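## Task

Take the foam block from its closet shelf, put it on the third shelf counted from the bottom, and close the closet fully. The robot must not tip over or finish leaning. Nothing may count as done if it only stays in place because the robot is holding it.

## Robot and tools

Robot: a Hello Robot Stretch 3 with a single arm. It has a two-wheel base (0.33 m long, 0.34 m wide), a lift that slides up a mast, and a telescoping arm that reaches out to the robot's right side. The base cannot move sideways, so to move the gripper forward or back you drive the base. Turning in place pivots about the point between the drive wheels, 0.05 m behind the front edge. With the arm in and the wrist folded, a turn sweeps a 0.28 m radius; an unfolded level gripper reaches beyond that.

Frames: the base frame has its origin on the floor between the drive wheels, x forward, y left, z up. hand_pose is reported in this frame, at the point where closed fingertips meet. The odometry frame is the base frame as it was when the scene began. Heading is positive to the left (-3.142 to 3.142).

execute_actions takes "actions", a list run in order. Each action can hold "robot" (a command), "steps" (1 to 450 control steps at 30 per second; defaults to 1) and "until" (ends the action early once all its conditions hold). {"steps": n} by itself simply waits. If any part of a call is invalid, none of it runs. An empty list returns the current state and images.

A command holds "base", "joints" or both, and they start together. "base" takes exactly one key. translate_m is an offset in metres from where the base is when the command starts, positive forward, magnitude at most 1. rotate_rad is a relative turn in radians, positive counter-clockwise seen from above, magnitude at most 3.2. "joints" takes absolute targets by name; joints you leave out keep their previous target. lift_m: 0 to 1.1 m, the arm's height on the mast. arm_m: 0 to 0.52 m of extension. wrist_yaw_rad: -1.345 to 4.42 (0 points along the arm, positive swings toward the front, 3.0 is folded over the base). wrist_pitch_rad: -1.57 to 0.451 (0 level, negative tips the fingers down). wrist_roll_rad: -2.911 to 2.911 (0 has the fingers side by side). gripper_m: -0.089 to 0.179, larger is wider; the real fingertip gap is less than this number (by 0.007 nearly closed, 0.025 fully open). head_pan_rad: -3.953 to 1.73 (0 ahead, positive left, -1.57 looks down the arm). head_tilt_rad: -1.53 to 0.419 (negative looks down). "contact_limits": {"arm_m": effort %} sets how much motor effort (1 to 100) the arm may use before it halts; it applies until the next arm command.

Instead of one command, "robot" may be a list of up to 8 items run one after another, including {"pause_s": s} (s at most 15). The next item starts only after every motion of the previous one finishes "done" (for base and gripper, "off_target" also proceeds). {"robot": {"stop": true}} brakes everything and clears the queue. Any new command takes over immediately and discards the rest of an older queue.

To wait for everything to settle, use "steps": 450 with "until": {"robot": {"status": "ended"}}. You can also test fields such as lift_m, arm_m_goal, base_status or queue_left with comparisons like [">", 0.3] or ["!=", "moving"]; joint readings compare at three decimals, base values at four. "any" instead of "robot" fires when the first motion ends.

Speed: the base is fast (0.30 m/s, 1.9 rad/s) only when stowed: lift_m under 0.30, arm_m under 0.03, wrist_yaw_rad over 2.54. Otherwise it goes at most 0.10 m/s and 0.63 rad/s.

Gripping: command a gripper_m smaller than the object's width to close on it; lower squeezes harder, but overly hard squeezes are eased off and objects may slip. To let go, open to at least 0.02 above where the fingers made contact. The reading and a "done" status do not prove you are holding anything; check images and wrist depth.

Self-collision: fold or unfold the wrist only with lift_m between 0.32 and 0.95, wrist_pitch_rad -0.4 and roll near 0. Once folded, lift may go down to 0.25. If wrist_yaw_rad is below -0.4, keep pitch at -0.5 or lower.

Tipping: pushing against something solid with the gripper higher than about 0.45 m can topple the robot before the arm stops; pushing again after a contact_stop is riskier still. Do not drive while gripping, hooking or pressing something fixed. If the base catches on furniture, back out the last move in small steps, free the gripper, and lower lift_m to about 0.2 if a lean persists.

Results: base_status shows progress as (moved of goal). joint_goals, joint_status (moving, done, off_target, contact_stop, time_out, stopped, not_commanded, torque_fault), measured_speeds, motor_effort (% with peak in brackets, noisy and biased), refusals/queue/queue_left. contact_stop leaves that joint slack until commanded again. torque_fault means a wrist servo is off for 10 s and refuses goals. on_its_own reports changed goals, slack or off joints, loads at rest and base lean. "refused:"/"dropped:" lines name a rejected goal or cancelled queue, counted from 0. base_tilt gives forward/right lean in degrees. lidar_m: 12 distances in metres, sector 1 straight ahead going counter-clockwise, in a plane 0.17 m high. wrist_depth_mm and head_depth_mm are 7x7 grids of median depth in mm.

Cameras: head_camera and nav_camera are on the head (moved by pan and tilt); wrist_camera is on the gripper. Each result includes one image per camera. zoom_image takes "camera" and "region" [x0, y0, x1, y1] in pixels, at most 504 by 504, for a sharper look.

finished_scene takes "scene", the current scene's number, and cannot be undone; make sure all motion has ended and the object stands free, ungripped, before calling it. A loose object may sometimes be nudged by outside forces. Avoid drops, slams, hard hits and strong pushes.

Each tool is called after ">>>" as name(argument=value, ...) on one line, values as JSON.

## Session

>>> execute_actions(actions=[])

Scene clock: 0.00 s.
robot.base_odometry: x=+0.000 y=+0.000 heading=+0.000 (m, m, rad; robot's odometry frame)
robot.turned_by_wheels: +0.000 (rad since the last result)
robot.turned_by_imu: +0.000 (rad since the last result)
robot.base_tilt: forward=+0.7 right=-1.2 (deg)
robot.lidar_m: 2.65 2.48 2.52 2.14 2.00 1.80 1.35 1.25 1.29 1.65 2.01 2.09
robot.head_depth_mm: 1898 2851 3369 3295 3248 3190 2436 / 1914 2877 3446 3495 3524 3395 2408 / 1943 2897 3233 3177 3308 3233 2382 / 1967 2900 2984 3030 2971 2981 2382 / 1976 2763 2763 2776 2799 2797 2327 / 1990 2607 2578 2612 2627 2674 2298 / 2007 2433 2440 2430 2452 2488 2278
robot.base_status: not_commanded
robot.joint_positions: lift_m=+0.598 arm_m=+0.002 wrist_yaw_rad=+2.803 wrist_pitch_rad=-0.548 wrist_roll_rad=-0.015 gripper_m=+0.037 head_pan_rad=-0.020 head_tilt_rad=+0.010
robot.joint_goals: lift_m=+0.598 arm_m=+0.002 wrist_yaw_rad=+2.803 wrist_pitch_rad=-0.548 wrist_roll_rad=-0.015 gripper_m=+0.037 head_pan_rad=-0.020 head_tilt_rad=+0.010
robot.joint_status: lift_m=not_commanded arm_m=not_commanded wrist_yaw_rad=not_commanded wrist_pitch_rad=not_commanded wrist_roll_rad=not_commanded gripper_m=not_commanded head_pan_rad=not_commanded head_tilt_rad=not_commanded
robot.measured_speeds: translate_m=+0.000 rotate_rad=+0.000 lift_m=+0.000 arm_m=+0.000 wrist_yaw_rad=+0.000 wrist_pitch_rad=+0.000 wrist_roll_rad=+0.000 head_pan_rad=+0.000 head_tilt_rad=+0.000
robot: refusals=0 queue=idle queue_left=0
robot.motor_effort: left_wheel=+0 right_wheel=+0 lift_m=+25 arm_m=+0 wrist_yaw_rad=+0 wrist_pitch_rad=+6 wrist_roll_rad=+0 gripper_m=+0 head_pan_rad=-1 head_tilt_rad=+2 (%)
robot.hand_pose: x=+0.0472 y=+0.0473 z=+0.5825 quat_wxyz=(+0.303, +0.698, +0.076, +0.644) (m; robot's base frame)
robot.wrist_depth_mm: - - - - - - - / - - - - - - - / - - - - - - - / - - - - - - - / 913 - 941 935 954 929 943 / 780 785 - 819 818 798 799 / 697 698 702 700 683 699 700
pictures: head_camera (sideways: a quarter turn clockwise sets it upright), nav_camera (sideways: a quarter turn counterclockwise sets it upright), wrist_camera
camera_calibration (this result's frames):
head_camera: T_world_to_cam=[[0.0449278, -0.0324366, -0.998463, 1.31277], [0.00667634, 0.99946, -0.0321686, 0.0519885], [0.998968, -0.00522082, 0.0451201, -0.106373], [0, 0, 0, 1]] pos_world=[0.0469364, -0.00993415, 1.31722]
nav_camera: T_world_to_cam=[[-0.0355041, -0.0435903, 0.998418, -1.25732], [0.0124058, -0.998991, -0.0431741, 0.105617], [0.999293, 0.0108533, 0.036009, -0.0974416], [0, 0, 0, 1]] pos_world=[0.0514225, 0.0517614, 1.2634]
wrist_camera: T_world_to_cam=[[0.95288, -0.303137, 0.0113055, -0.0308874], [-0.184416, -0.608479, -0.771844, 0.521534], [0.240854, 0.73339, -0.635711, 0.492505], [0, 0, 0, 1]] pos_world=[0.00698968, -0.0532186, 0.715983]
Images, in order (width x height): head_camera 896x504, nav_camera 672x504, wrist_camera 644x364.

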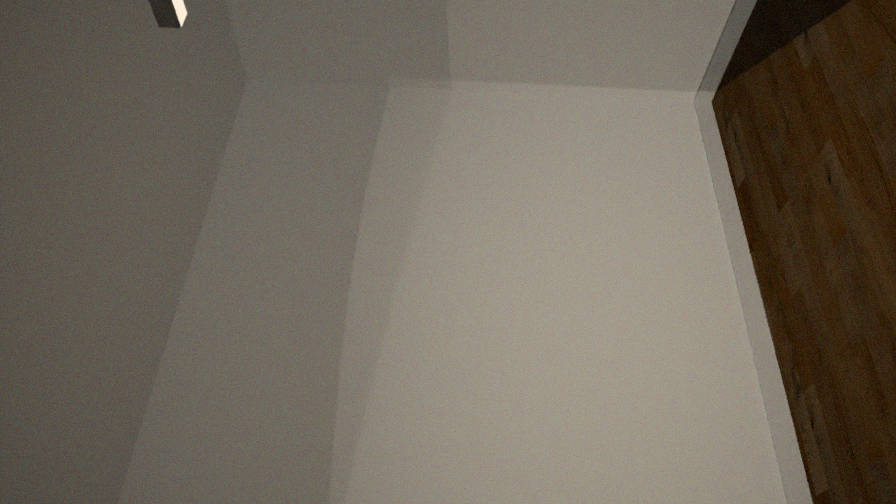

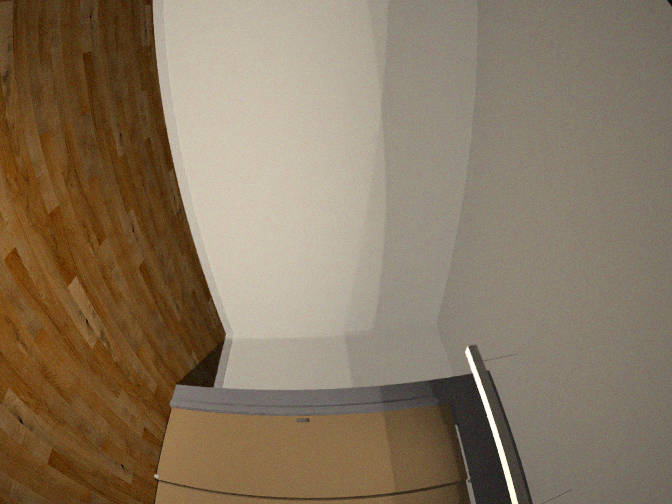

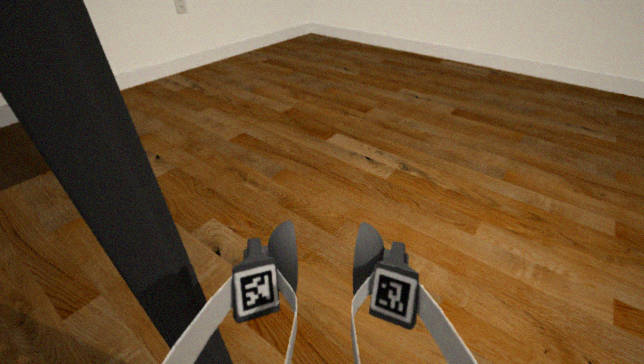

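>>> execute_actions(actions=[{"robot":{"joints":{"head_pan_rad":-1.3,"head_tilt_rad":-0.15}},"steps":90,"until":{"robot":{"status":"ended"}}}])

Scene clock: 1.60 s.
robot.base_odometry: x=+0.000 y=+0.000 heading=+0.000 (m, m, rad; robot's odometry frame)
robot.turned_by_wheels: +0.000 (rad since the last result)
robot.turned_by_imu: +0.000 (rad since the last result)
robot.base_tilt: forward=+0.7 right=-1.2 (deg)
robot.lidar_m: 2.67 2.48 2.52 2.14 2.00 1.78 1.35 1.24 1.29 1.65 2.01 2.09
robot.head_depth_mm: 2098 2128 2103 2127 2104 2112 1879 / 2429 2518 2546 2560 2558 2409 1879 / 2662 2799 2869 2968 3041 2548 1860 / 2625 2736 2842 2880 3008 2521 1850 / 2560 2629 2689 2795 2889 2480 1822 / 1804 1856 1908 1985 2063 2139 1815 / 1819 1864 1937 1966 2027 2102 1809
robot.base_status: not_commanded
robot.joint_positions: lift_m=+0.598 arm_m=+0.002 wrist_yaw_rad=+2.803 wrist_pitch_rad=-0.548 wrist_roll_rad=-0.015 gripper_m=+0.037 head_pan_rad=-1.293 head_tilt_rad=-0.148
robot.joint_goals: lift_m=+0.598 arm_m=+0.002 wrist_yaw_rad=+2.803 wrist_pitch_rad=-0.548 wrist_roll_rad=-0.015 gripper_m=+0.037 head_pan_rad=-1.300 head_tilt_rad=-0.150
robot.joint_status: lift_m=not_commanded arm_m=not_commanded wrist_yaw_rad=not_commanded wrist_pitch_rad=not_commanded wrist_roll_rad=not_commanded gripper_m=not_commanded head_pan_rad=done head_tilt_rad=done
robot.measured_speeds: translate_m=+0.000 rotate_rad=+0.000 lift_m=+0.000 arm_m=+0.000 wrist_yaw_rad=+0.000 wrist_pitch_rad=+0.000 wrist_roll_rad=+0.000 head_pan_rad=+0.000 head_tilt_rad=+0.000
robot: refusals=0 queue=done queue_left=0
robot.motor_effort: left_wheel=+0(0) right_wheel=+0(0) lift_m=+25(25) arm_m=+1(1) wrist_yaw_rad=+0(0) wrist_pitch_rad=+6(6) wrist_roll_rad=+0(0) gripper_m=+0(0) head_pan_rad=-2(33) head_tilt_rad=-1(12) (%)
robot.hand_pose: x=+0.0472 y=+0.0473 z=+0.5825 quat_wxyz=(+0.303, +0.698, +0.076, +0.644) (m; robot's base frame)
robot.wrist_depth_mm: - - - - - - - / - - - - - - - / - - - - - - - / - - - - - - - / 950 - 926 933 948 948 923 / 787 793 - 795 809 810 801 / 700 680 702 701 684 697 697
pictures: head_camera (sideways: a quarter turn clockwise sets it upright), nav_camera (sideways: a quarter turn counterclockwise sets it upright), wrist_camera
camera_calibration (this result's frames):
head_camera: T_world_to_cam=[[-0.0611068, 0.0991335, -0.993196, 1.30635], [0.956135, 0.291414, -0.0297397, 0.0430283], [0.286483, -0.951446, -0.112592, 0.10329], [0, 0, 0, 1]] pos_world=[0.00909494, -0.0437668, 1.31037]
nav_camera: T_world_to_cam=[[-0.00885361, -0.1303, 0.991435, -1.24818], [-0.953408, -0.297893, -0.0476648, 0.117346], [0.301552, -0.945665, -0.121592, 0.111984], [0, 0, 0, 1]] pos_world=[0.0670585, -0.0217822, 1.2567]
wrist_camera: T_world_to_cam=[[0.95288, -0.303137, 0.0113057, -0.0308875], [-0.184416, -0.608479, -0.771844, 0.521534], [0.240854, 0.73339, -0.635711, 0.492505], [0, 0, 0, 1]] pos_world=[0.00698967, -0.0532186, 0.715983]
Images, in order (width x height): head_camera 896x504, nav_camera 672x504, wrist_camera 644x364.

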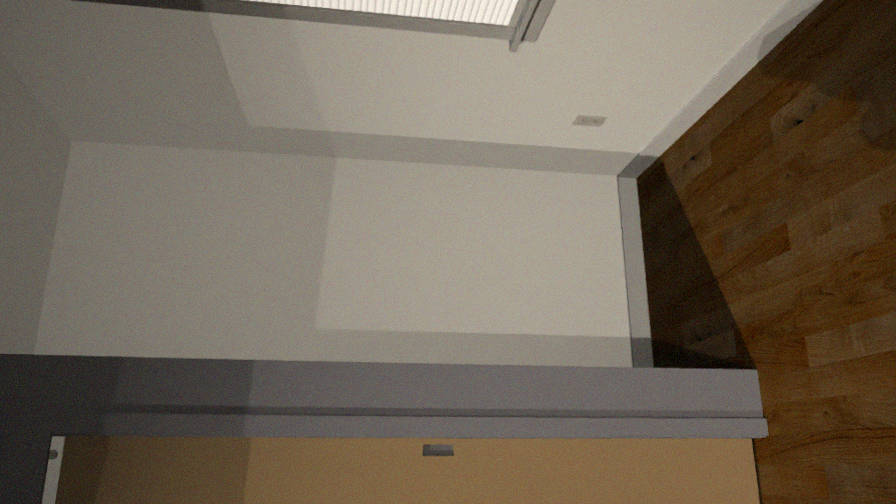

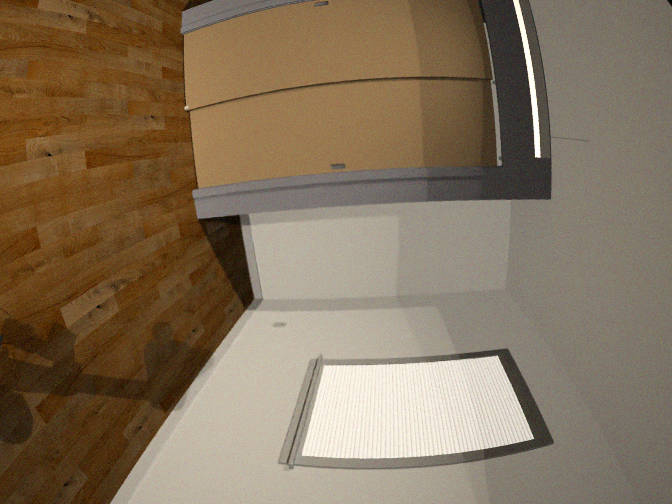

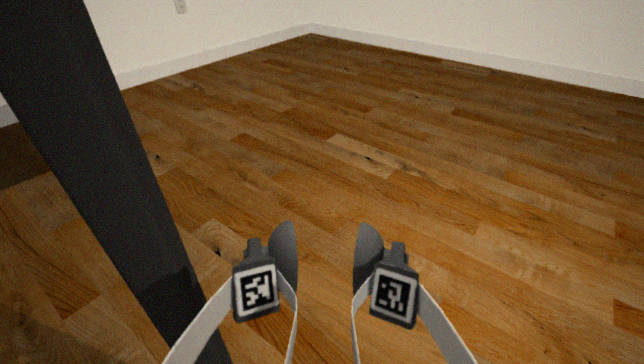

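>>> execute_actions(actions=[{"robot":{"joints":{"head_pan_rad":-0.85,"head_tilt_rad":-0.2}},"steps":90,"until":{"robot":{"status":"ended"}}}])

Scene clock: 3.37 s.
robot.base_odometry: x=+0.000 y=+0.000 heading=+0.000 (m, m, rad; robot's odometry frame)
robot.turned_by_wheels: +0.000 (rad since the last result)
robot.turned_by_imu: +0.000 (rad since the last result)
robot.base_tilt: forward=+0.7 right=-1.2 (deg)
robot.lidar_m: 2.66 2.48 2.52 2.15 2.00 1.79 1.35 1.25 1.29 1.65 2.01 2.09
robot.head_depth_mm: 1783 1859 2556 2672 2768 2356 1753 / 1840 1854 1922 1986 2069 2120 1750 / 1883 1932 2008 2057 2149 2211 1745 / 1904 1957 2024 2111 2187 2235 1748 / 1899 1963 2025 2102 2186 2261 1724 / 1893 1978 2023 2123 2213 2257 1699 / 1934 1997 2083 2159 2227 2248 1704
robot.base_status: not_commanded
robot.joint_positions: lift_m=+0.598 arm_m=+0.002 wrist_yaw_rad=+2.803 wrist_pitch_rad=-0.548 wrist_roll_rad=-0.015 gripper_m=+0.037 head_pan_rad=-0.857 head_tilt_rad=-0.197
robot.joint_goals: lift_m=+0.598 arm_m=+0.002 wrist_yaw_rad=+2.803 wrist_pitch_rad=-0.548 wrist_roll_rad=-0.015 gripper_m=+0.037 head_pan_rad=-0.850 head_tilt_rad=-0.200
robot.joint_status: lift_m=not_commanded arm_m=not_commanded wrist_yaw_rad=not_commanded wrist_pitch_rad=not_commanded wrist_roll_rad=not_commanded gripper_m=not_commanded head_pan_rad=done head_tilt_rad=done
robot.measured_speeds: translate_m=+0.000 rotate_rad=+0.000 lift_m=+0.000 arm_m=+0.000 wrist_yaw_rad=+0.000 wrist_pitch_rad=+0.000 wrist_roll_rad=+0.000 head_pan_rad=+0.000 head_tilt_rad=+0.000
robot: refusals=0 queue=done queue_left=0
robot.motor_effort: left_wheel=+0(0) right_wheel=+0(0) lift_m=+25(25) arm_m=+0(0) wrist_yaw_rad=+0(0) wrist_pitch_rad=+6(6) wrist_roll_rad=+0(0) gripper_m=+0(1) head_pan_rad=+2(24) head_tilt_rad=-1(8) (%)
robot.hand_pose: x=+0.0472 y=+0.0473 z=+0.5825 quat_wxyz=(+0.303, +0.698, +0.076, +0.644) (m; robot's base frame)
robot.wrist_depth_mm: - - - - - - - / - - - - - - - / - - - - - - - / - - - - - - - / 959 - 938 970 911 945 947 / 802 787 - 796 819 787 797 / 692 711 692 697 682 703 695
pictures: head_camera (sideways: a quarter turn clockwise sets it upright), nav_camera (sideways: a quarter turn counterclockwise sets it upright), wrist_camera
camera_calibration (this result's frames):
head_camera: T_world_to_cam=[[-0.12921, 0.101044, -0.986456, 1.29793], [0.74299, 0.668681, -0.0288256, 0.0431366], [0.656712, -0.736652, -0.161475, 0.164663], [0, 0, 0, 1]] pos_world=[0.0275185, -0.0386933, 1.30818]
nav_camera: T_world_to_cam=[[0.0788633, -0.158741, 0.984166, -1.23919], [-0.740291, -0.670511, -0.0488289, 0.117558], [0.667645, -0.724718, -0.170393, 0.173276], [0, 0, 0, 1]] pos_world=[0.0690673, 0.00768994, 1.25484]
wrist_camera: T_world_to_cam=[[0.95288, -0.303137, 0.0113056, -0.0308875], [-0.184416, -0.608479, -0.771844, 0.521534], [0.240854, 0.73339, -0.635711, 0.492505], [0, 0, 0, 1]] pos_world=[0.00698968, -0.0532186, 0.715983]
Images, in order (width x height): head_camera 896x504, nav_camera 672x504, wrist_camera 644x364.

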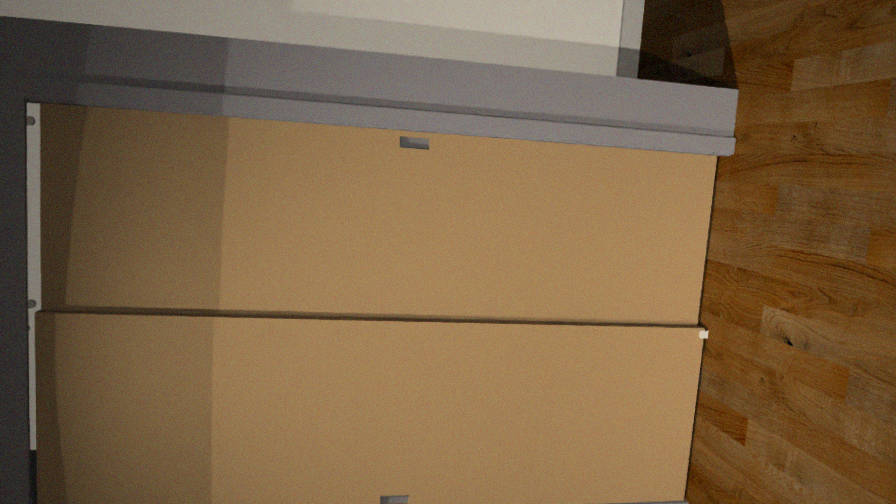

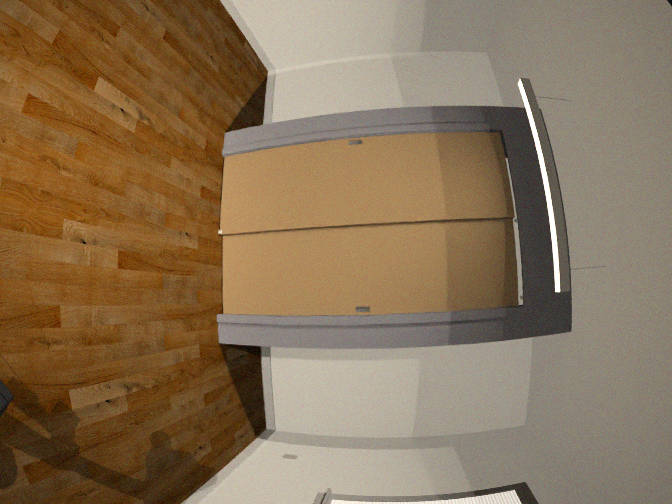

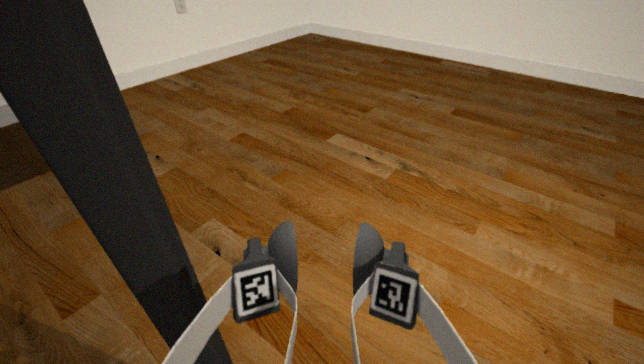

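>>> execute_actions(actions=[{"robot":[{"base":{"rotate_rad":-0.574},"joints":{"lift_m":0.9,"wrist_pitch_rad":-0.4}},{"base":{"translate_m":0.8},"joints":{"lift_m":0.99,"wrist_yaw_rad":1.57,"wrist_pitch_rad":0.0,"wrist_roll_rad":1.57,"gripper_m":-0.04}},{"base":{"translate_m":0.766}},{"base":{"rotate_rad":-0.356},"joints":{"head_pan_rad":-0.5,"head_tilt_rad":-0.3}}],"steps":450,"until":{"robot":{"status":"ended"}}},{"steps":450,"until":{"robot":{"status":"ended"}}}])

Scene clock: 28.13 s.
robot.base_odometry: x=+1.315 y=-0.850 heading=-0.930 (m, m, rad; robot's odometry frame)
robot.turned_by_wheels: -0.930 (rad since the last result)
robot.turned_by_imu: -0.908 (rad since the last result)
robot.base_tilt: forward=+0.7 right=-1.2 (deg)
robot.lidar_m: 0.59 0.62 0.83 1.91 1.99 2.78 2.98 2.54 1.90 1.84 0.87 0.66
robot.head_depth_mm: 672 716 762 819 876 931 974 / 638 680 721 774 827 900 969 / 610 646 686 730 780 838 - / 583 615 651 695 739 787 858 / 558 589 622 660 701 747 802 / 536 563 595 628 666 709 756 / 514 541 566 594 594 626 660
robot.base_status: done (rotate_rad -0.3559 of -0.3560)
robot.joint_positions: lift_m=+0.990 arm_m=+0.002 wrist_yaw_rad=+1.572 wrist_pitch_rad=-0.025 wrist_roll_rad=+1.568 gripper_m=-0.039 head_pan_rad=-0.507 head_tilt_rad=-0.296
robot.joint_goals: lift_m=+0.990 arm_m=+0.002 wrist_yaw_rad=+1.570 wrist_pitch_rad=+0.000 wrist_roll_rad=+1.570 gripper_m=-0.040 head_pan_rad=-0.500 head_tilt_rad=-0.300
robot.joint_status: lift_m=done arm_m=not_commanded wrist_yaw_rad=done wrist_pitch_rad=done wrist_roll_rad=done gripper_m=done head_pan_rad=done head_tilt_rad=done
robot.measured_speeds: translate_m=+0.000 rotate_rad=+0.000 lift_m=+0.000 arm_m=+0.000 wrist_yaw_rad=+0.000 wrist_pitch_rad=+0.000 wrist_roll_rad=+0.000 head_pan_rad=+0.000 head_tilt_rad=+0.000
robot: refusals=0 queue=done queue_left=0
robot.motor_effort: left_wheel=+3(9) right_wheel=-2(7) lift_m=+29(31) arm_m=+1(0) wrist_yaw_rad=-3(3) wrist_pitch_rad=+12(10) wrist_roll_rad=+1(2) gripper_m=-15(99) head_pan_rad=+3(19) head_tilt_rad=-1(9) (%)
robot.hand_pose: x=+0.2342 y=-0.1468 z=+1.0977 quat_wxyz=(+0.011, +0.708, -0.707, -0.008) (m; robot's base frame)
robot.wrist_depth_mm: 523 516 517 516 514 524 514 / 537 534 537 535 526 529 530 / 549 555 549 538 545 545 545 / 554 563 561 557 561 550 550 / 551 534 529 527 534 525 521 / 551 549 554 - 541 544 551 / 572 569 571 569 562 564 563
pictures: head_camera (sideways: a quarter turn clockwise sets it upright), nav_camera (sideways: a quarter turn counterclockwise sets it upright), wrist_camera
camera_calibration (this result's frames):
head_camera: T_world_to_cam=[[-0.240503, 0.0975349, -0.965736, 1.2715], [0.466172, 0.884288, -0.0267847, 0.0421646], [0.851376, -0.456641, -0.258142, 0.289298], [0, 0, 0, 1]] pos_world=[0.0398429, -0.0291961, 1.30375]
nav_camera: T_world_to_cam=[[0.212756, -0.168864, 0.962403, -1.21155], [-0.469726, -0.881349, -0.0508014, 0.118469], [0.856792, -0.441258, -0.266832, 0.297647], [0, 0, 0, 1]] pos_world=[0.0583913, 0.0311642, 1.25144]
wrist_camera: T_world_to_cam=[[-0.00569108, -0.0136757, -0.99989, 1.10319], [-0.140985, 0.98993, -0.0127371, 0.226758], [0.989995, 0.140897, -0.00756184, -0.0345813], [0, 0, 0, 1]] pos_world=[0.0724831, -0.204515, 1.1057]
Images, in order (width x height): head_camera 896x504, nav_camera 672x504, wrist_camera 644x364.

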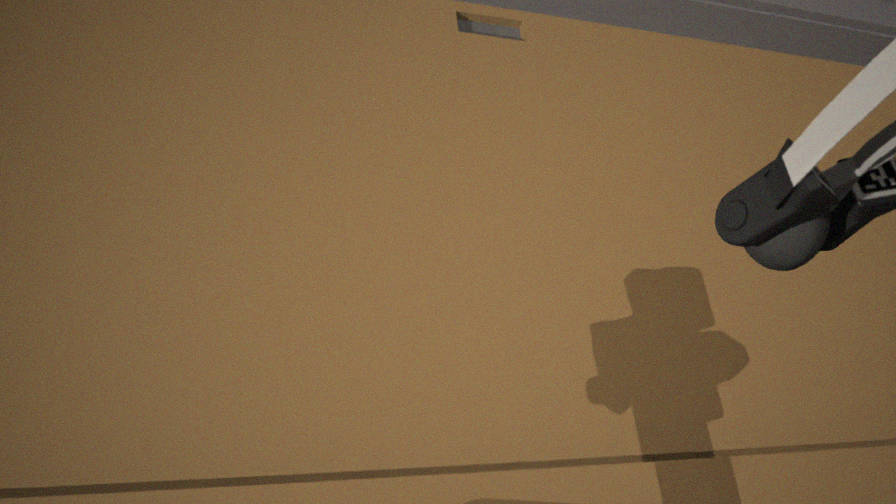

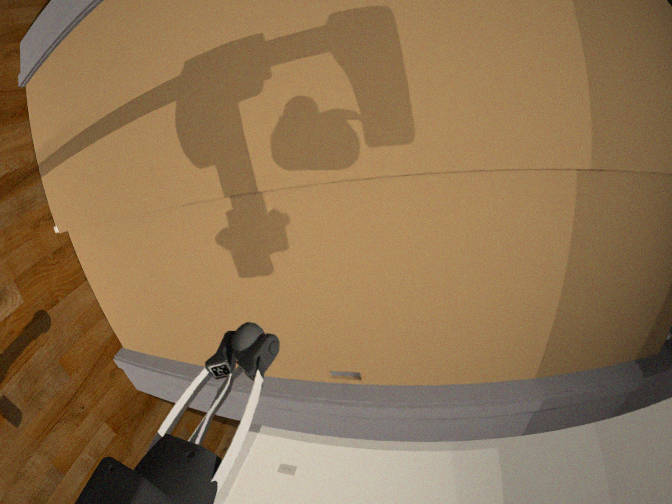

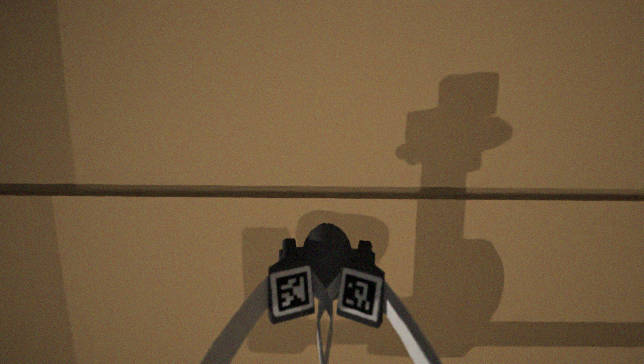

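>>> execute_actions(actions=[{"robot":[{"base":{"rotate_rad":-0.025},"joints":{"lift_m":0.935,"arm_m":0.495}},{"base":{"translate_m":0.28}}],"steps":450,"until":{"robot":{"status":"ended"}}}])

Scene clock: 37.77 s.
robot.base_odometry: x=+1.477 y=-1.079 heading=-0.955 (m, m, rad; robot's odometry frame)
robot.turned_by_wheels: -0.025 (rad since the last result)
robot.turned_by_imu: -0.024 (rad since the last result)
robot.base_tilt: forward=+0.8 right=-1.3 (deg)
robot.lidar_m: 0.31 0.33 0.45 1.91 1.98 2.71 3.24 2.59 1.91 1.84 0.51 0.33
robot.head_depth_mm: 366 391 418 449 485 529 583 / 348 369 393 421 452 490 534 / 330 350 372 396 424 457 496 / 316 333 353 375 400 428 461 / 301 318 335 355 377 402 432 / 289 303 320 337 356 377 401 / - - - - 290 308 328
robot.base_status: done (translate_m +0.2800 of +0.2800)
robot.joint_positions: lift_m=+0.935 arm_m=+0.495 wrist_yaw_rad=+1.571 wrist_pitch_rad=-0.025 wrist_roll_rad=+1.569 gripper_m=-0.039 head_pan_rad=-0.507 head_tilt_rad=-0.296
robot.joint_goals: lift_m=+0.935 arm_m=+0.495 wrist_yaw_rad=+1.570 wrist_pitch_rad=+0.000 wrist_roll_rad=+1.570 gripper_m=-0.040 head_pan_rad=-0.500 head_tilt_rad=-0.300
robot.joint_status: lift_m=done arm_m=done wrist_yaw_rad=done wrist_pitch_rad=done wrist_roll_rad=done gripper_m=done head_pan_rad=done head_tilt_rad=done
robot.measured_speeds: translate_m=+0.000 rotate_rad=+0.000 lift_m=+0.000 arm_m=+0.000 wrist_yaw_rad=+0.000 wrist_pitch_rad=+0.000 wrist_roll_rad=+0.000 head_pan_rad=+0.000 head_tilt_rad=+0.000
robot: refusals=0 queue=done queue_left=0
robot.motor_effort: left_wheel=+2(8) right_wheel=-2(7) lift_m=+21(29) arm_m=+3(3) wrist_yaw_rad=-2(2) wrist_pitch_rad=+11(11) wrist_roll_rad=+1(1) gripper_m=-16(15) head_pan_rad=+2(3) head_tilt_rad=-1(1) (%)
robot.hand_pose: x=+0.2342 y=-0.6395 z=+1.0432 quat_wxyz=(+0.010, +0.707, -0.707, -0.008) (m; robot's base frame)
robot.wrist_depth_mm: 214 214 214 212 211 211 210 / 218 219 218 216 217 214 215 / 211 210 210 210 209 208 208 / 214 214 214 214 212 212 211 / 300 299 297 307 298 297 293 / 308 307 305 - 305 303 301 / 316 318 317 311 311 313 311
pictures: head_camera (sideways: a quarter turn clockwise sets it upright), nav_camera (sideways: a quarter turn counterclockwise sets it upright), wrist_camera
camera_calibration (this result's frames):
head_camera: T_world_to_cam=[[-0.240682, 0.0976101, -0.965683, 1.27144], [0.466095, 0.884329, -0.0267802, 0.0421592], [0.851368, -0.456545, -0.258338, 0.289553], [0, 0, 0, 1]] pos_world=[0.0398457, -0.0291935, 1.30374]
nav_camera: T_world_to_cam=[[0.21294, -0.168941, 0.962349, -1.21148], [-0.469662, -0.881383, -0.0508049, 0.118474], [0.856781, -0.441161, -0.267027, 0.297901], [0, 0, 0, 1]] pos_world=[0.0583798, 0.0311734, 1.25143]
wrist_camera: T_world_to_cam=[[-0.00534422, -0.0129532, -0.999902, 1.0424], [-0.140304, 0.990035, -0.0120755, 0.712993], [0.990094, 0.140226, -0.00710835, 0.0334866], [0, 0, 0, 1]] pos_world=[0.0724521, -0.697081, 1.05114]
Images, in order (width x height): head_camera 896x504, nav_camera 672x504, wrist_camera 644x364.

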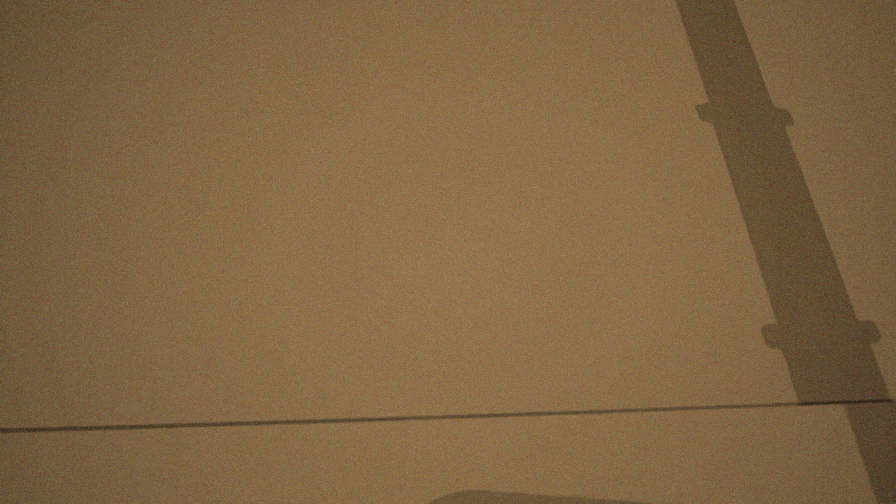

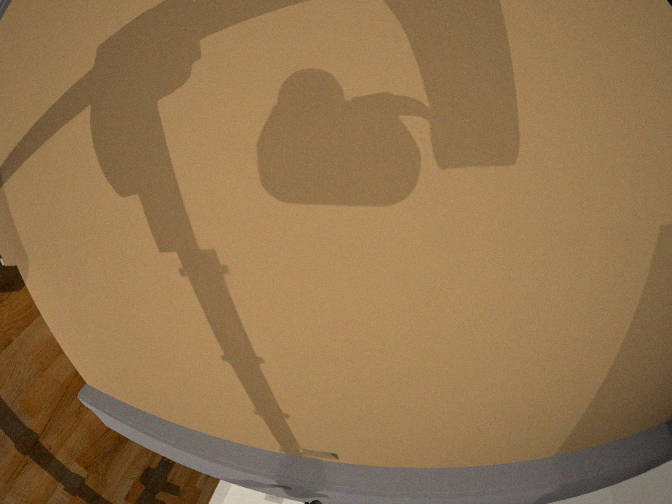

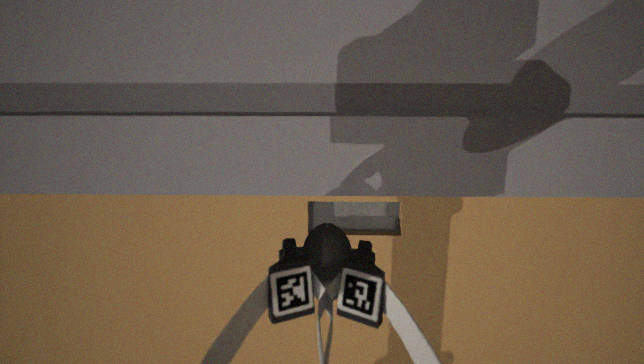

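>>> execute_actions(actions=[{"robot":[{"joints":{"lift_m":0.908,"arm_m":0.47}},{"base":{"translate_m":0.08}}],"steps":450,"until":{"robot":{"status":"ended"}}}])

Scene clock: 41.43 s.
robot.base_odometry: x=+1.523 y=-1.144 heading=-0.955 (m, m, rad; robot's odometry frame)
robot.turned_by_wheels: +0.000 (rad since the last result)
robot.turned_by_imu: +0.000 (rad since the last result)
robot.base_tilt: forward=+0.7 right=-1.3 (deg)
robot.lidar_m: 0.24 0.24 0.33 1.92 1.98 2.71 3.78 2.61 1.91 0.88 0.40 0.25
robot.head_depth_mm: - 293 313 337 363 396 436 / - 284 295 316 340 367 400 / - - 284 297 318 343 372 / - - - 286 300 321 346 / - - - - 286 302 324 / - - - - - - - / - - - - - - -
robot.base_status: done (translate_m +0.0800 of +0.0800)
robot.joint_positions: lift_m=+0.908 arm_m=+0.470 wrist_yaw_rad=+1.571 wrist_pitch_rad=-0.025 wrist_roll_rad=+1.569 gripper_m=-0.039 head_pan_rad=-0.507 head_tilt_rad=-0.296
robot.joint_goals: lift_m=+0.908 arm_m=+0.470 wrist_yaw_rad=+1.570 wrist_pitch_rad=+0.000 wrist_roll_rad=+1.570 gripper_m=-0.040 head_pan_rad=-0.500 head_tilt_rad=-0.300
robot.joint_status: lift_m=done arm_m=done wrist_yaw_rad=done wrist_pitch_rad=done wrist_roll_rad=done gripper_m=done head_pan_rad=done head_tilt_rad=done
robot.measured_speeds: translate_m=+0.000 rotate_rad=+0.000 lift_m=+0.000 arm_m=+0.000 wrist_yaw_rad=+0.000 wrist_pitch_rad=+0.000 wrist_roll_rad=+0.000 head_pan_rad=+0.000 head_tilt_rad=+0.000
robot: refusals=0 queue=done queue_left=0
robot.motor_effort: left_wheel=+2(8) right_wheel=-2(5) lift_m=+21(21) arm_m=-2(2) wrist_yaw_rad=-2(2) wrist_pitch_rad=+11(11) wrist_roll_rad=+1(1) gripper_m=-15(15) head_pan_rad=+3(3) head_tilt_rad=-1(1) (%)
robot.hand_pose: x=+0.2342 y=-0.6151 z=+1.0162 quat_wxyz=(+0.010, +0.707, -0.707, -0.008) (m; robot's base frame)
robot.wrist_depth_mm: 137 138 138 137 137 136 136 / 129 128 128 128 127 127 126 / 131 131 131 130 130 130 130 / 213 212 211 210 209 209 209 / 218 217 216 226 216 214 213 / 224 222 223 - 220 220 219 / 229 228 227 227 226 225 223
pictures: head_camera (sideways: a quarter turn clockwise sets it upright), nav_camera (sideways: a quarter turn counterclockwise sets it upright), wrist_camera
camera_calibration (this result's frames):
head_camera: T_world_to_cam=[[-0.240722, 0.0976319, -0.965671, 1.27142], [0.466093, 0.884331, -0.0267792, 0.0421579], [0.851358, -0.456538, -0.258384, 0.289613], [0, 0, 0, 1]] pos_world=[0.0398458, -0.0291935, 1.30374]
nav_camera: T_world_to_cam=[[0.21298, -0.168963, 0.962336, -1.21147], [-0.469664, -0.881382, -0.0508057, 0.118475], [0.85677, -0.441154, -0.267073, 0.297961], [0, 0, 0, 1]] pos_world=[0.0583777, 0.0311747, 1.25143]
wrist_camera: T_world_to_cam=[[-0.00534422, -0.0129361, -0.999902, 1.01572], [-0.140304, 0.990035, -0.0120585, 0.68851], [0.990094, 0.140226, -0.00710595, 0.0298728], [0, 0, 0, 1]] pos_world=[0.072452, -0.672699, 1.02414]
Images, in order (width x height): head_camera 896x504, nav_camera 672x504, wrist_camera 644x364.

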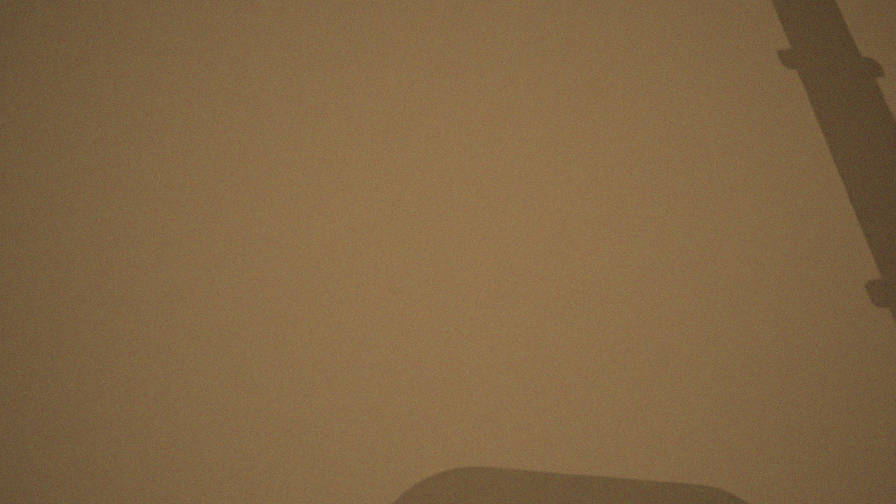

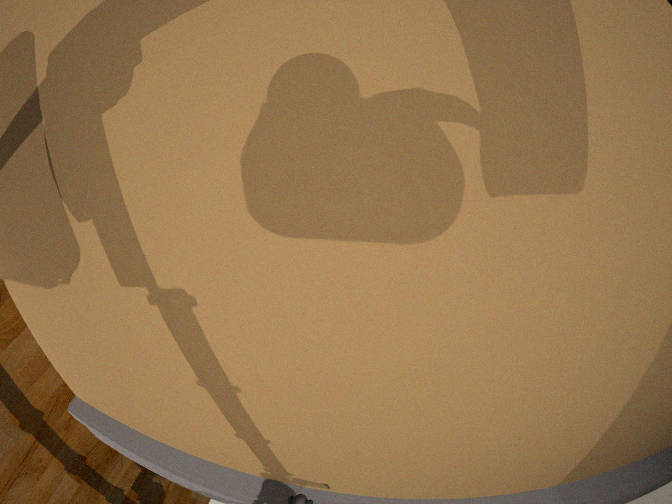

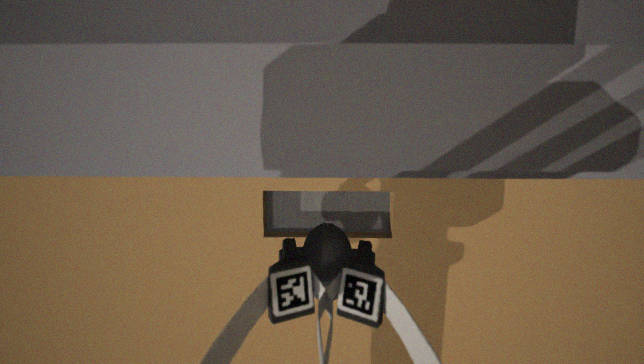

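>>> execute_actions(actions=[{"robot":[{"joints":{"arm_m":0.474}},{"base":{"translate_m":0.05}},{"joints":{"arm_m":0.40},"contact_limits":{"arm_m":25}}],"steps":450,"until":{"robot":{"status":"ended"}}}])

Scene clock: 46.03 s.
robot.base_odometry: x=+1.552 y=-1.185 heading=-0.955 (m, m, rad; robot's odometry frame)
robot.turned_by_wheels: +0.000 (rad since the last result)
robot.turned_by_imu: -0.008 (rad since the last result)
robot.base_tilt: forward=+0.7 right=-1.2 (deg)
robot.lidar_m: 0.19 0.19 0.26 0.58 1.97 2.68 3.39 2.65 1.91 0.68 0.34 0.19
robot.head_depth_mm: - - - - 296 321 354 / - - - - 285 298 325 / - - - - - 286 300 / - - - - - - 286 / - - - - - - - / - - - - - - - / - - - - - - -
robot.base_status: done (translate_m +0.0500 of +0.0500)
robot.joint_positions: lift_m=+0.908 arm_m=+0.400 wrist_yaw_rad=+1.565 wrist_pitch_rad=-0.026 wrist_roll_rad=+1.569 gripper_m=-0.039 head_pan_rad=-0.507 head_tilt_rad=-0.296
robot.joint_goals: lift_m=+0.908 arm_m=+0.400 wrist_yaw_rad=+1.570 wrist_pitch_rad=+0.000 wrist_roll_rad=+1.570 gripper_m=-0.040 head_pan_rad=-0.500 head_tilt_rad=-0.300
robot.joint_status: lift_m=done arm_m=done wrist_yaw_rad=done wrist_pitch_rad=done wrist_roll_rad=done gripper_m=done head_pan_rad=done head_tilt_rad=done
robot.measured_speeds: translate_m=+0.000 rotate_rad=+0.000 lift_m=+0.000 arm_m=+0.000 wrist_yaw_rad=+0.000 wrist_pitch_rad=+0.000 wrist_roll_rad=+0.000 head_pan_rad=+0.000 head_tilt_rad=+0.000
robot: refusals=0 queue=done queue_left=0
robot.motor_effort: left_wheel=-6(35) right_wheel=+8(44) lift_m=+21(21) arm_m=-3(5) wrist_yaw_rad=+6(40) wrist_pitch_rad=+12(12) wrist_roll_rad=+1(1) gripper_m=-15(15) head_pan_rad=+2(2) head_tilt_rad=-1(2) (%)
robot.contact_limits: arm_m 25 (drawing in: default 18, maximum 30; extending or still: default 25, maximum 41)
robot.hand_pose: x=+0.2341 y=-0.5468 z=+1.0158 quat_wxyz=(+0.011, +0.705, -0.709, -0.009) (m; robot's base frame)
robot.wrist_depth_mm: 131 131 132 131 130 130 128 / 431 586 484 697 473 669 567 / 466 678 821 822 608 820 617 / 451 591 486 823 478 811 565 / 173 173 173 171 172 171 171 / 177 176 176 - 177 175 174 / 181 181 182 181 180 179 179
pictures: head_camera (sideways: a quarter turn clockwise sets it upright), nav_camera (sideways: a quarter turn counterclockwise sets it upright), wrist_camera
camera_calibration (this result's frames):
head_camera: T_world_to_cam=[[-0.240855, 0.097696, -0.965632, 1.27137], [0.46606, 0.884348, -0.0267758, 0.0421537], [0.851338, -0.456492, -0.258532, 0.289806], [0, 0, 0, 1]] pos_world=[0.039847, -0.0291925, 1.30373]
nav_camera: T_world_to_cam=[[0.213115, -0.169028, 0.962295, -1.21141], [-0.469642, -0.881394, -0.0508084, 0.118478], [0.856749, -0.441106, -0.267221, 0.298153], [0, 0, 0, 1]] pos_world=[0.0583699, 0.0311801, 1.25143]
wrist_camera: T_world_to_cam=[[-0.00694945, -0.0127606, -0.999894, 1.01668], [-0.13386, 0.990931, -0.0117159, 0.619555], [0.990976, 0.133765, -0.00859457, 0.0181223], [0, 0, 0, 1]] pos_world=[0.0720405, -0.603387, 1.02399]
Images, in order (width x height): head_camera 896x504, nav_camera 672x504, wrist_camera 644x364.

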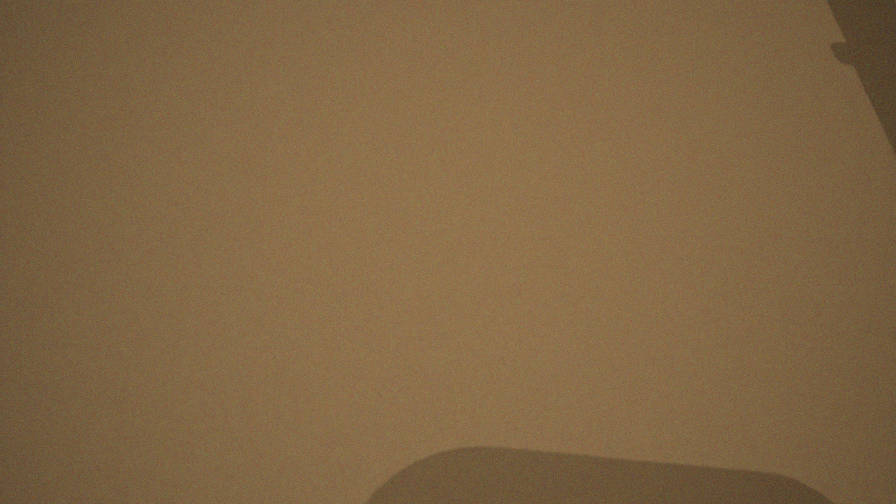

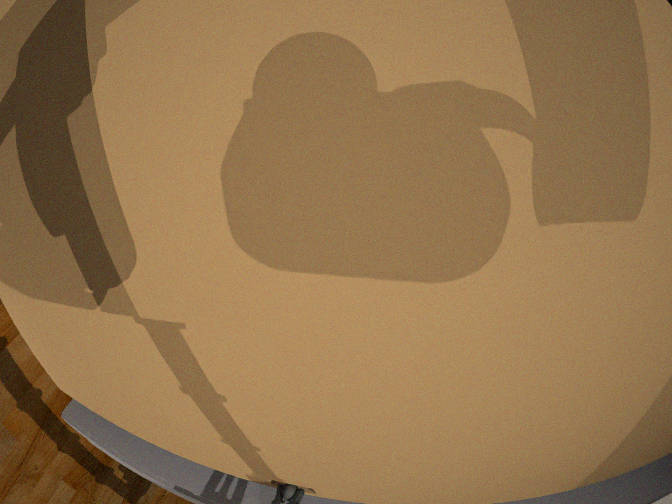

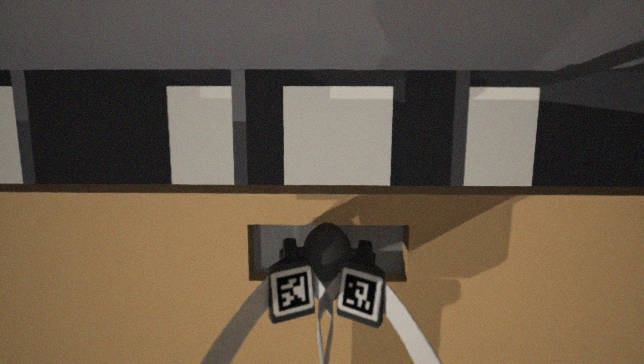

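>>> execute_actions(actions=[{"robot":{"joints":{"arm_m":0.09,"head_pan_rad":-1.2,"head_tilt_rad":-0.45},"contact_limits":{"arm_m":25}},"steps":450,"until":{"robot":{"status":"ended"}}}])

Scene clock: 50.50 s.
robot.base_odometry: x=+1.552 y=-1.185 heading=-0.955 (m, m, rad; robot's odometry frame)
robot.turned_by_wheels: +0.000 (rad since the last result)
robot.turned_by_imu: -0.003 (rad since the last result)
robot.base_tilt: forward=+0.7 right=-1.1 (deg)
robot.lidar_m: 0.19 0.19 0.26 0.58 1.98 2.68 3.38 2.64 1.92 0.68 0.34 0.20
robot.head_depth_mm: 1525 1633 1751 1878 2002 1716 1476 / 551 605 783 1909 2052 1816 - / 562 602 648 704 775 857 - / 667 715 690 750 824 888 1063 / 705 760 822 901 988 1086 1275 / 736 796 865 941 1054 1123 1264 / 764 802 320 339 363 384 414
robot.base_status: done (translate_m +0.0500 of +0.0500)
robot.joint_positions: lift_m=+0.908 arm_m=+0.090 wrist_yaw_rad=+1.464 wrist_pitch_rad=-0.031 wrist_roll_rad=+1.569 gripper_m=-0.039 head_pan_rad=-1.193 head_tilt_rad=-0.444
robot.joint_goals: lift_m=+0.908 arm_m=+0.090 wrist_yaw_rad=+1.487 wrist_pitch_rad=+0.000 wrist_roll_rad=+1.570 gripper_m=-0.040 head_pan_rad=-1.200 head_tilt_rad=-0.450
robot.joint_status: lift_m=done arm_m=done wrist_yaw_rad=done wrist_pitch_rad=done wrist_roll_rad=done gripper_m=done head_pan_rad=done head_tilt_rad=done
robot.measured_speeds: translate_m=+0.000 rotate_rad=+0.000 lift_m=+0.000 arm_m=+0.000 wrist_yaw_rad=+0.000 wrist_pitch_rad=+0.000 wrist_roll_rad=+0.000 head_pan_rad=+0.000 head_tilt_rad=+0.000
robot: refusals=0 queue=done queue_left=0
robot.on_its_own: wrist_yaw_rad is held at +1.487, not at your +1.570, by its stall guard, which is still easing; right_wheel is at rest, and its effort (+20) is outside its rest range (-18 to +18)
robot.motor_effort: left_wheel=-8(19) right_wheel=+20(35) lift_m=+20(20) arm_m=-4(6) wrist_yaw_rad=+23(44) wrist_pitch_rad=+14(14) wrist_roll_rad=+1(1) gripper_m=-15(15) head_pan_rad=-2(29) head_tilt_rad=-2(13) (%)
robot.contact_limits: arm_m 25 (drawing in: default 18, maximum 30; extending or still: default 25, maximum 41)
robot.hand_pose: x=+0.2325 y=-0.2627 z=+1.0147 quat_wxyz=(+0.011, +0.668, -0.744, -0.011) (m; robot's base frame)
robot.wrist_depth_mm: 488 674 780 825 606 829 623 / 490 692 838 834 595 805 621 / 499 686 819 820 589 833 617 / 455 595 500 820 462 843 588 / 173 173 173 172 174 173 172 / 174 173 173 - 173 174 173 / 175 175 175 174 175 174 174
pictures: head_camera (sideways: a quarter turn clockwise sets it upright), nav_camera (sideways: a quarter turn counterclockwise sets it upright), wrist_camera
camera_calibration (this result's frames):
head_camera: T_world_to_cam=[[-0.175979, 0.357883, -0.917034, 1.20752], [0.919433, 0.392559, -0.0232389, 0.0347786], [0.351674, -0.847241, -0.398131, 0.474534], [0, 0, 0, 1]] pos_world=[0.0136417, -0.0437604, 1.29708]
nav_camera: T_world_to_cam=[[0.109108, -0.394947, 0.912202, -1.14538], [-0.924535, -0.377418, -0.0528241, 0.123867], [0.365144, -0.837599, -0.406321, 0.48218], [0, 0, 0, 1]] pos_world=[0.0634239, -0.00174116, 1.24728]
wrist_camera: T_world_to_cam=[[-0.0125274, -0.011139, -0.999859, 1.02086], [-0.0330497, 0.999396, -0.0107198, 0.31556], [0.999375, 0.0329108, -0.0128879, -0.0424011], [0, 0, 0, 1]] pos_world=[0.0655925, -0.302603, 1.02355]
Images, in order (width x height): head_camera 896x504, nav_camera 672x504, wrist_camera 644x364.

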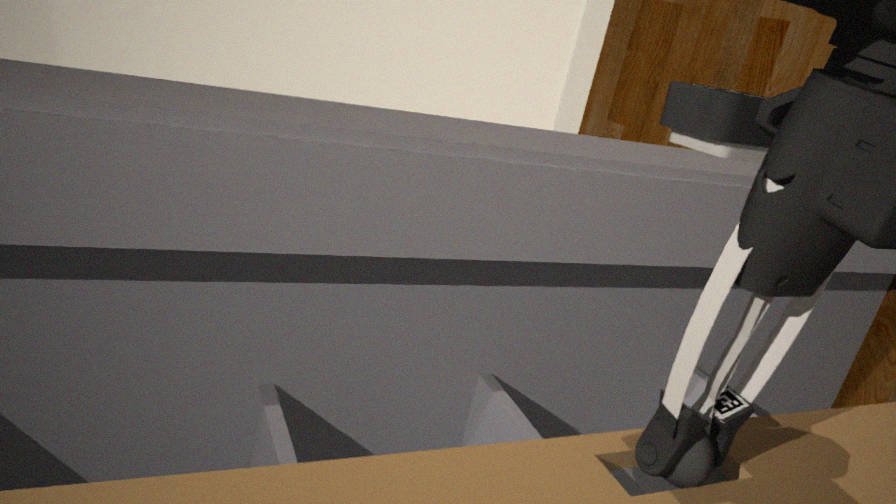

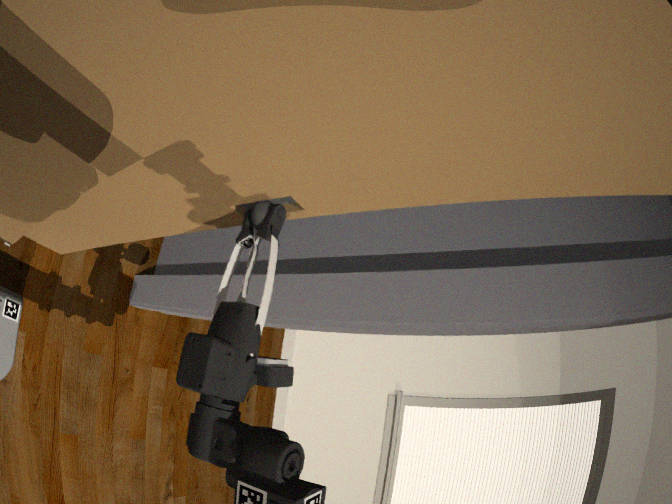

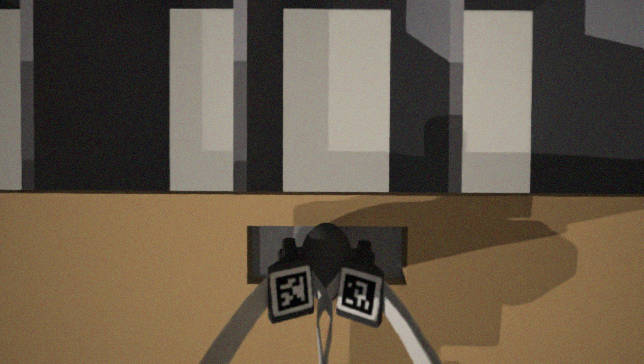

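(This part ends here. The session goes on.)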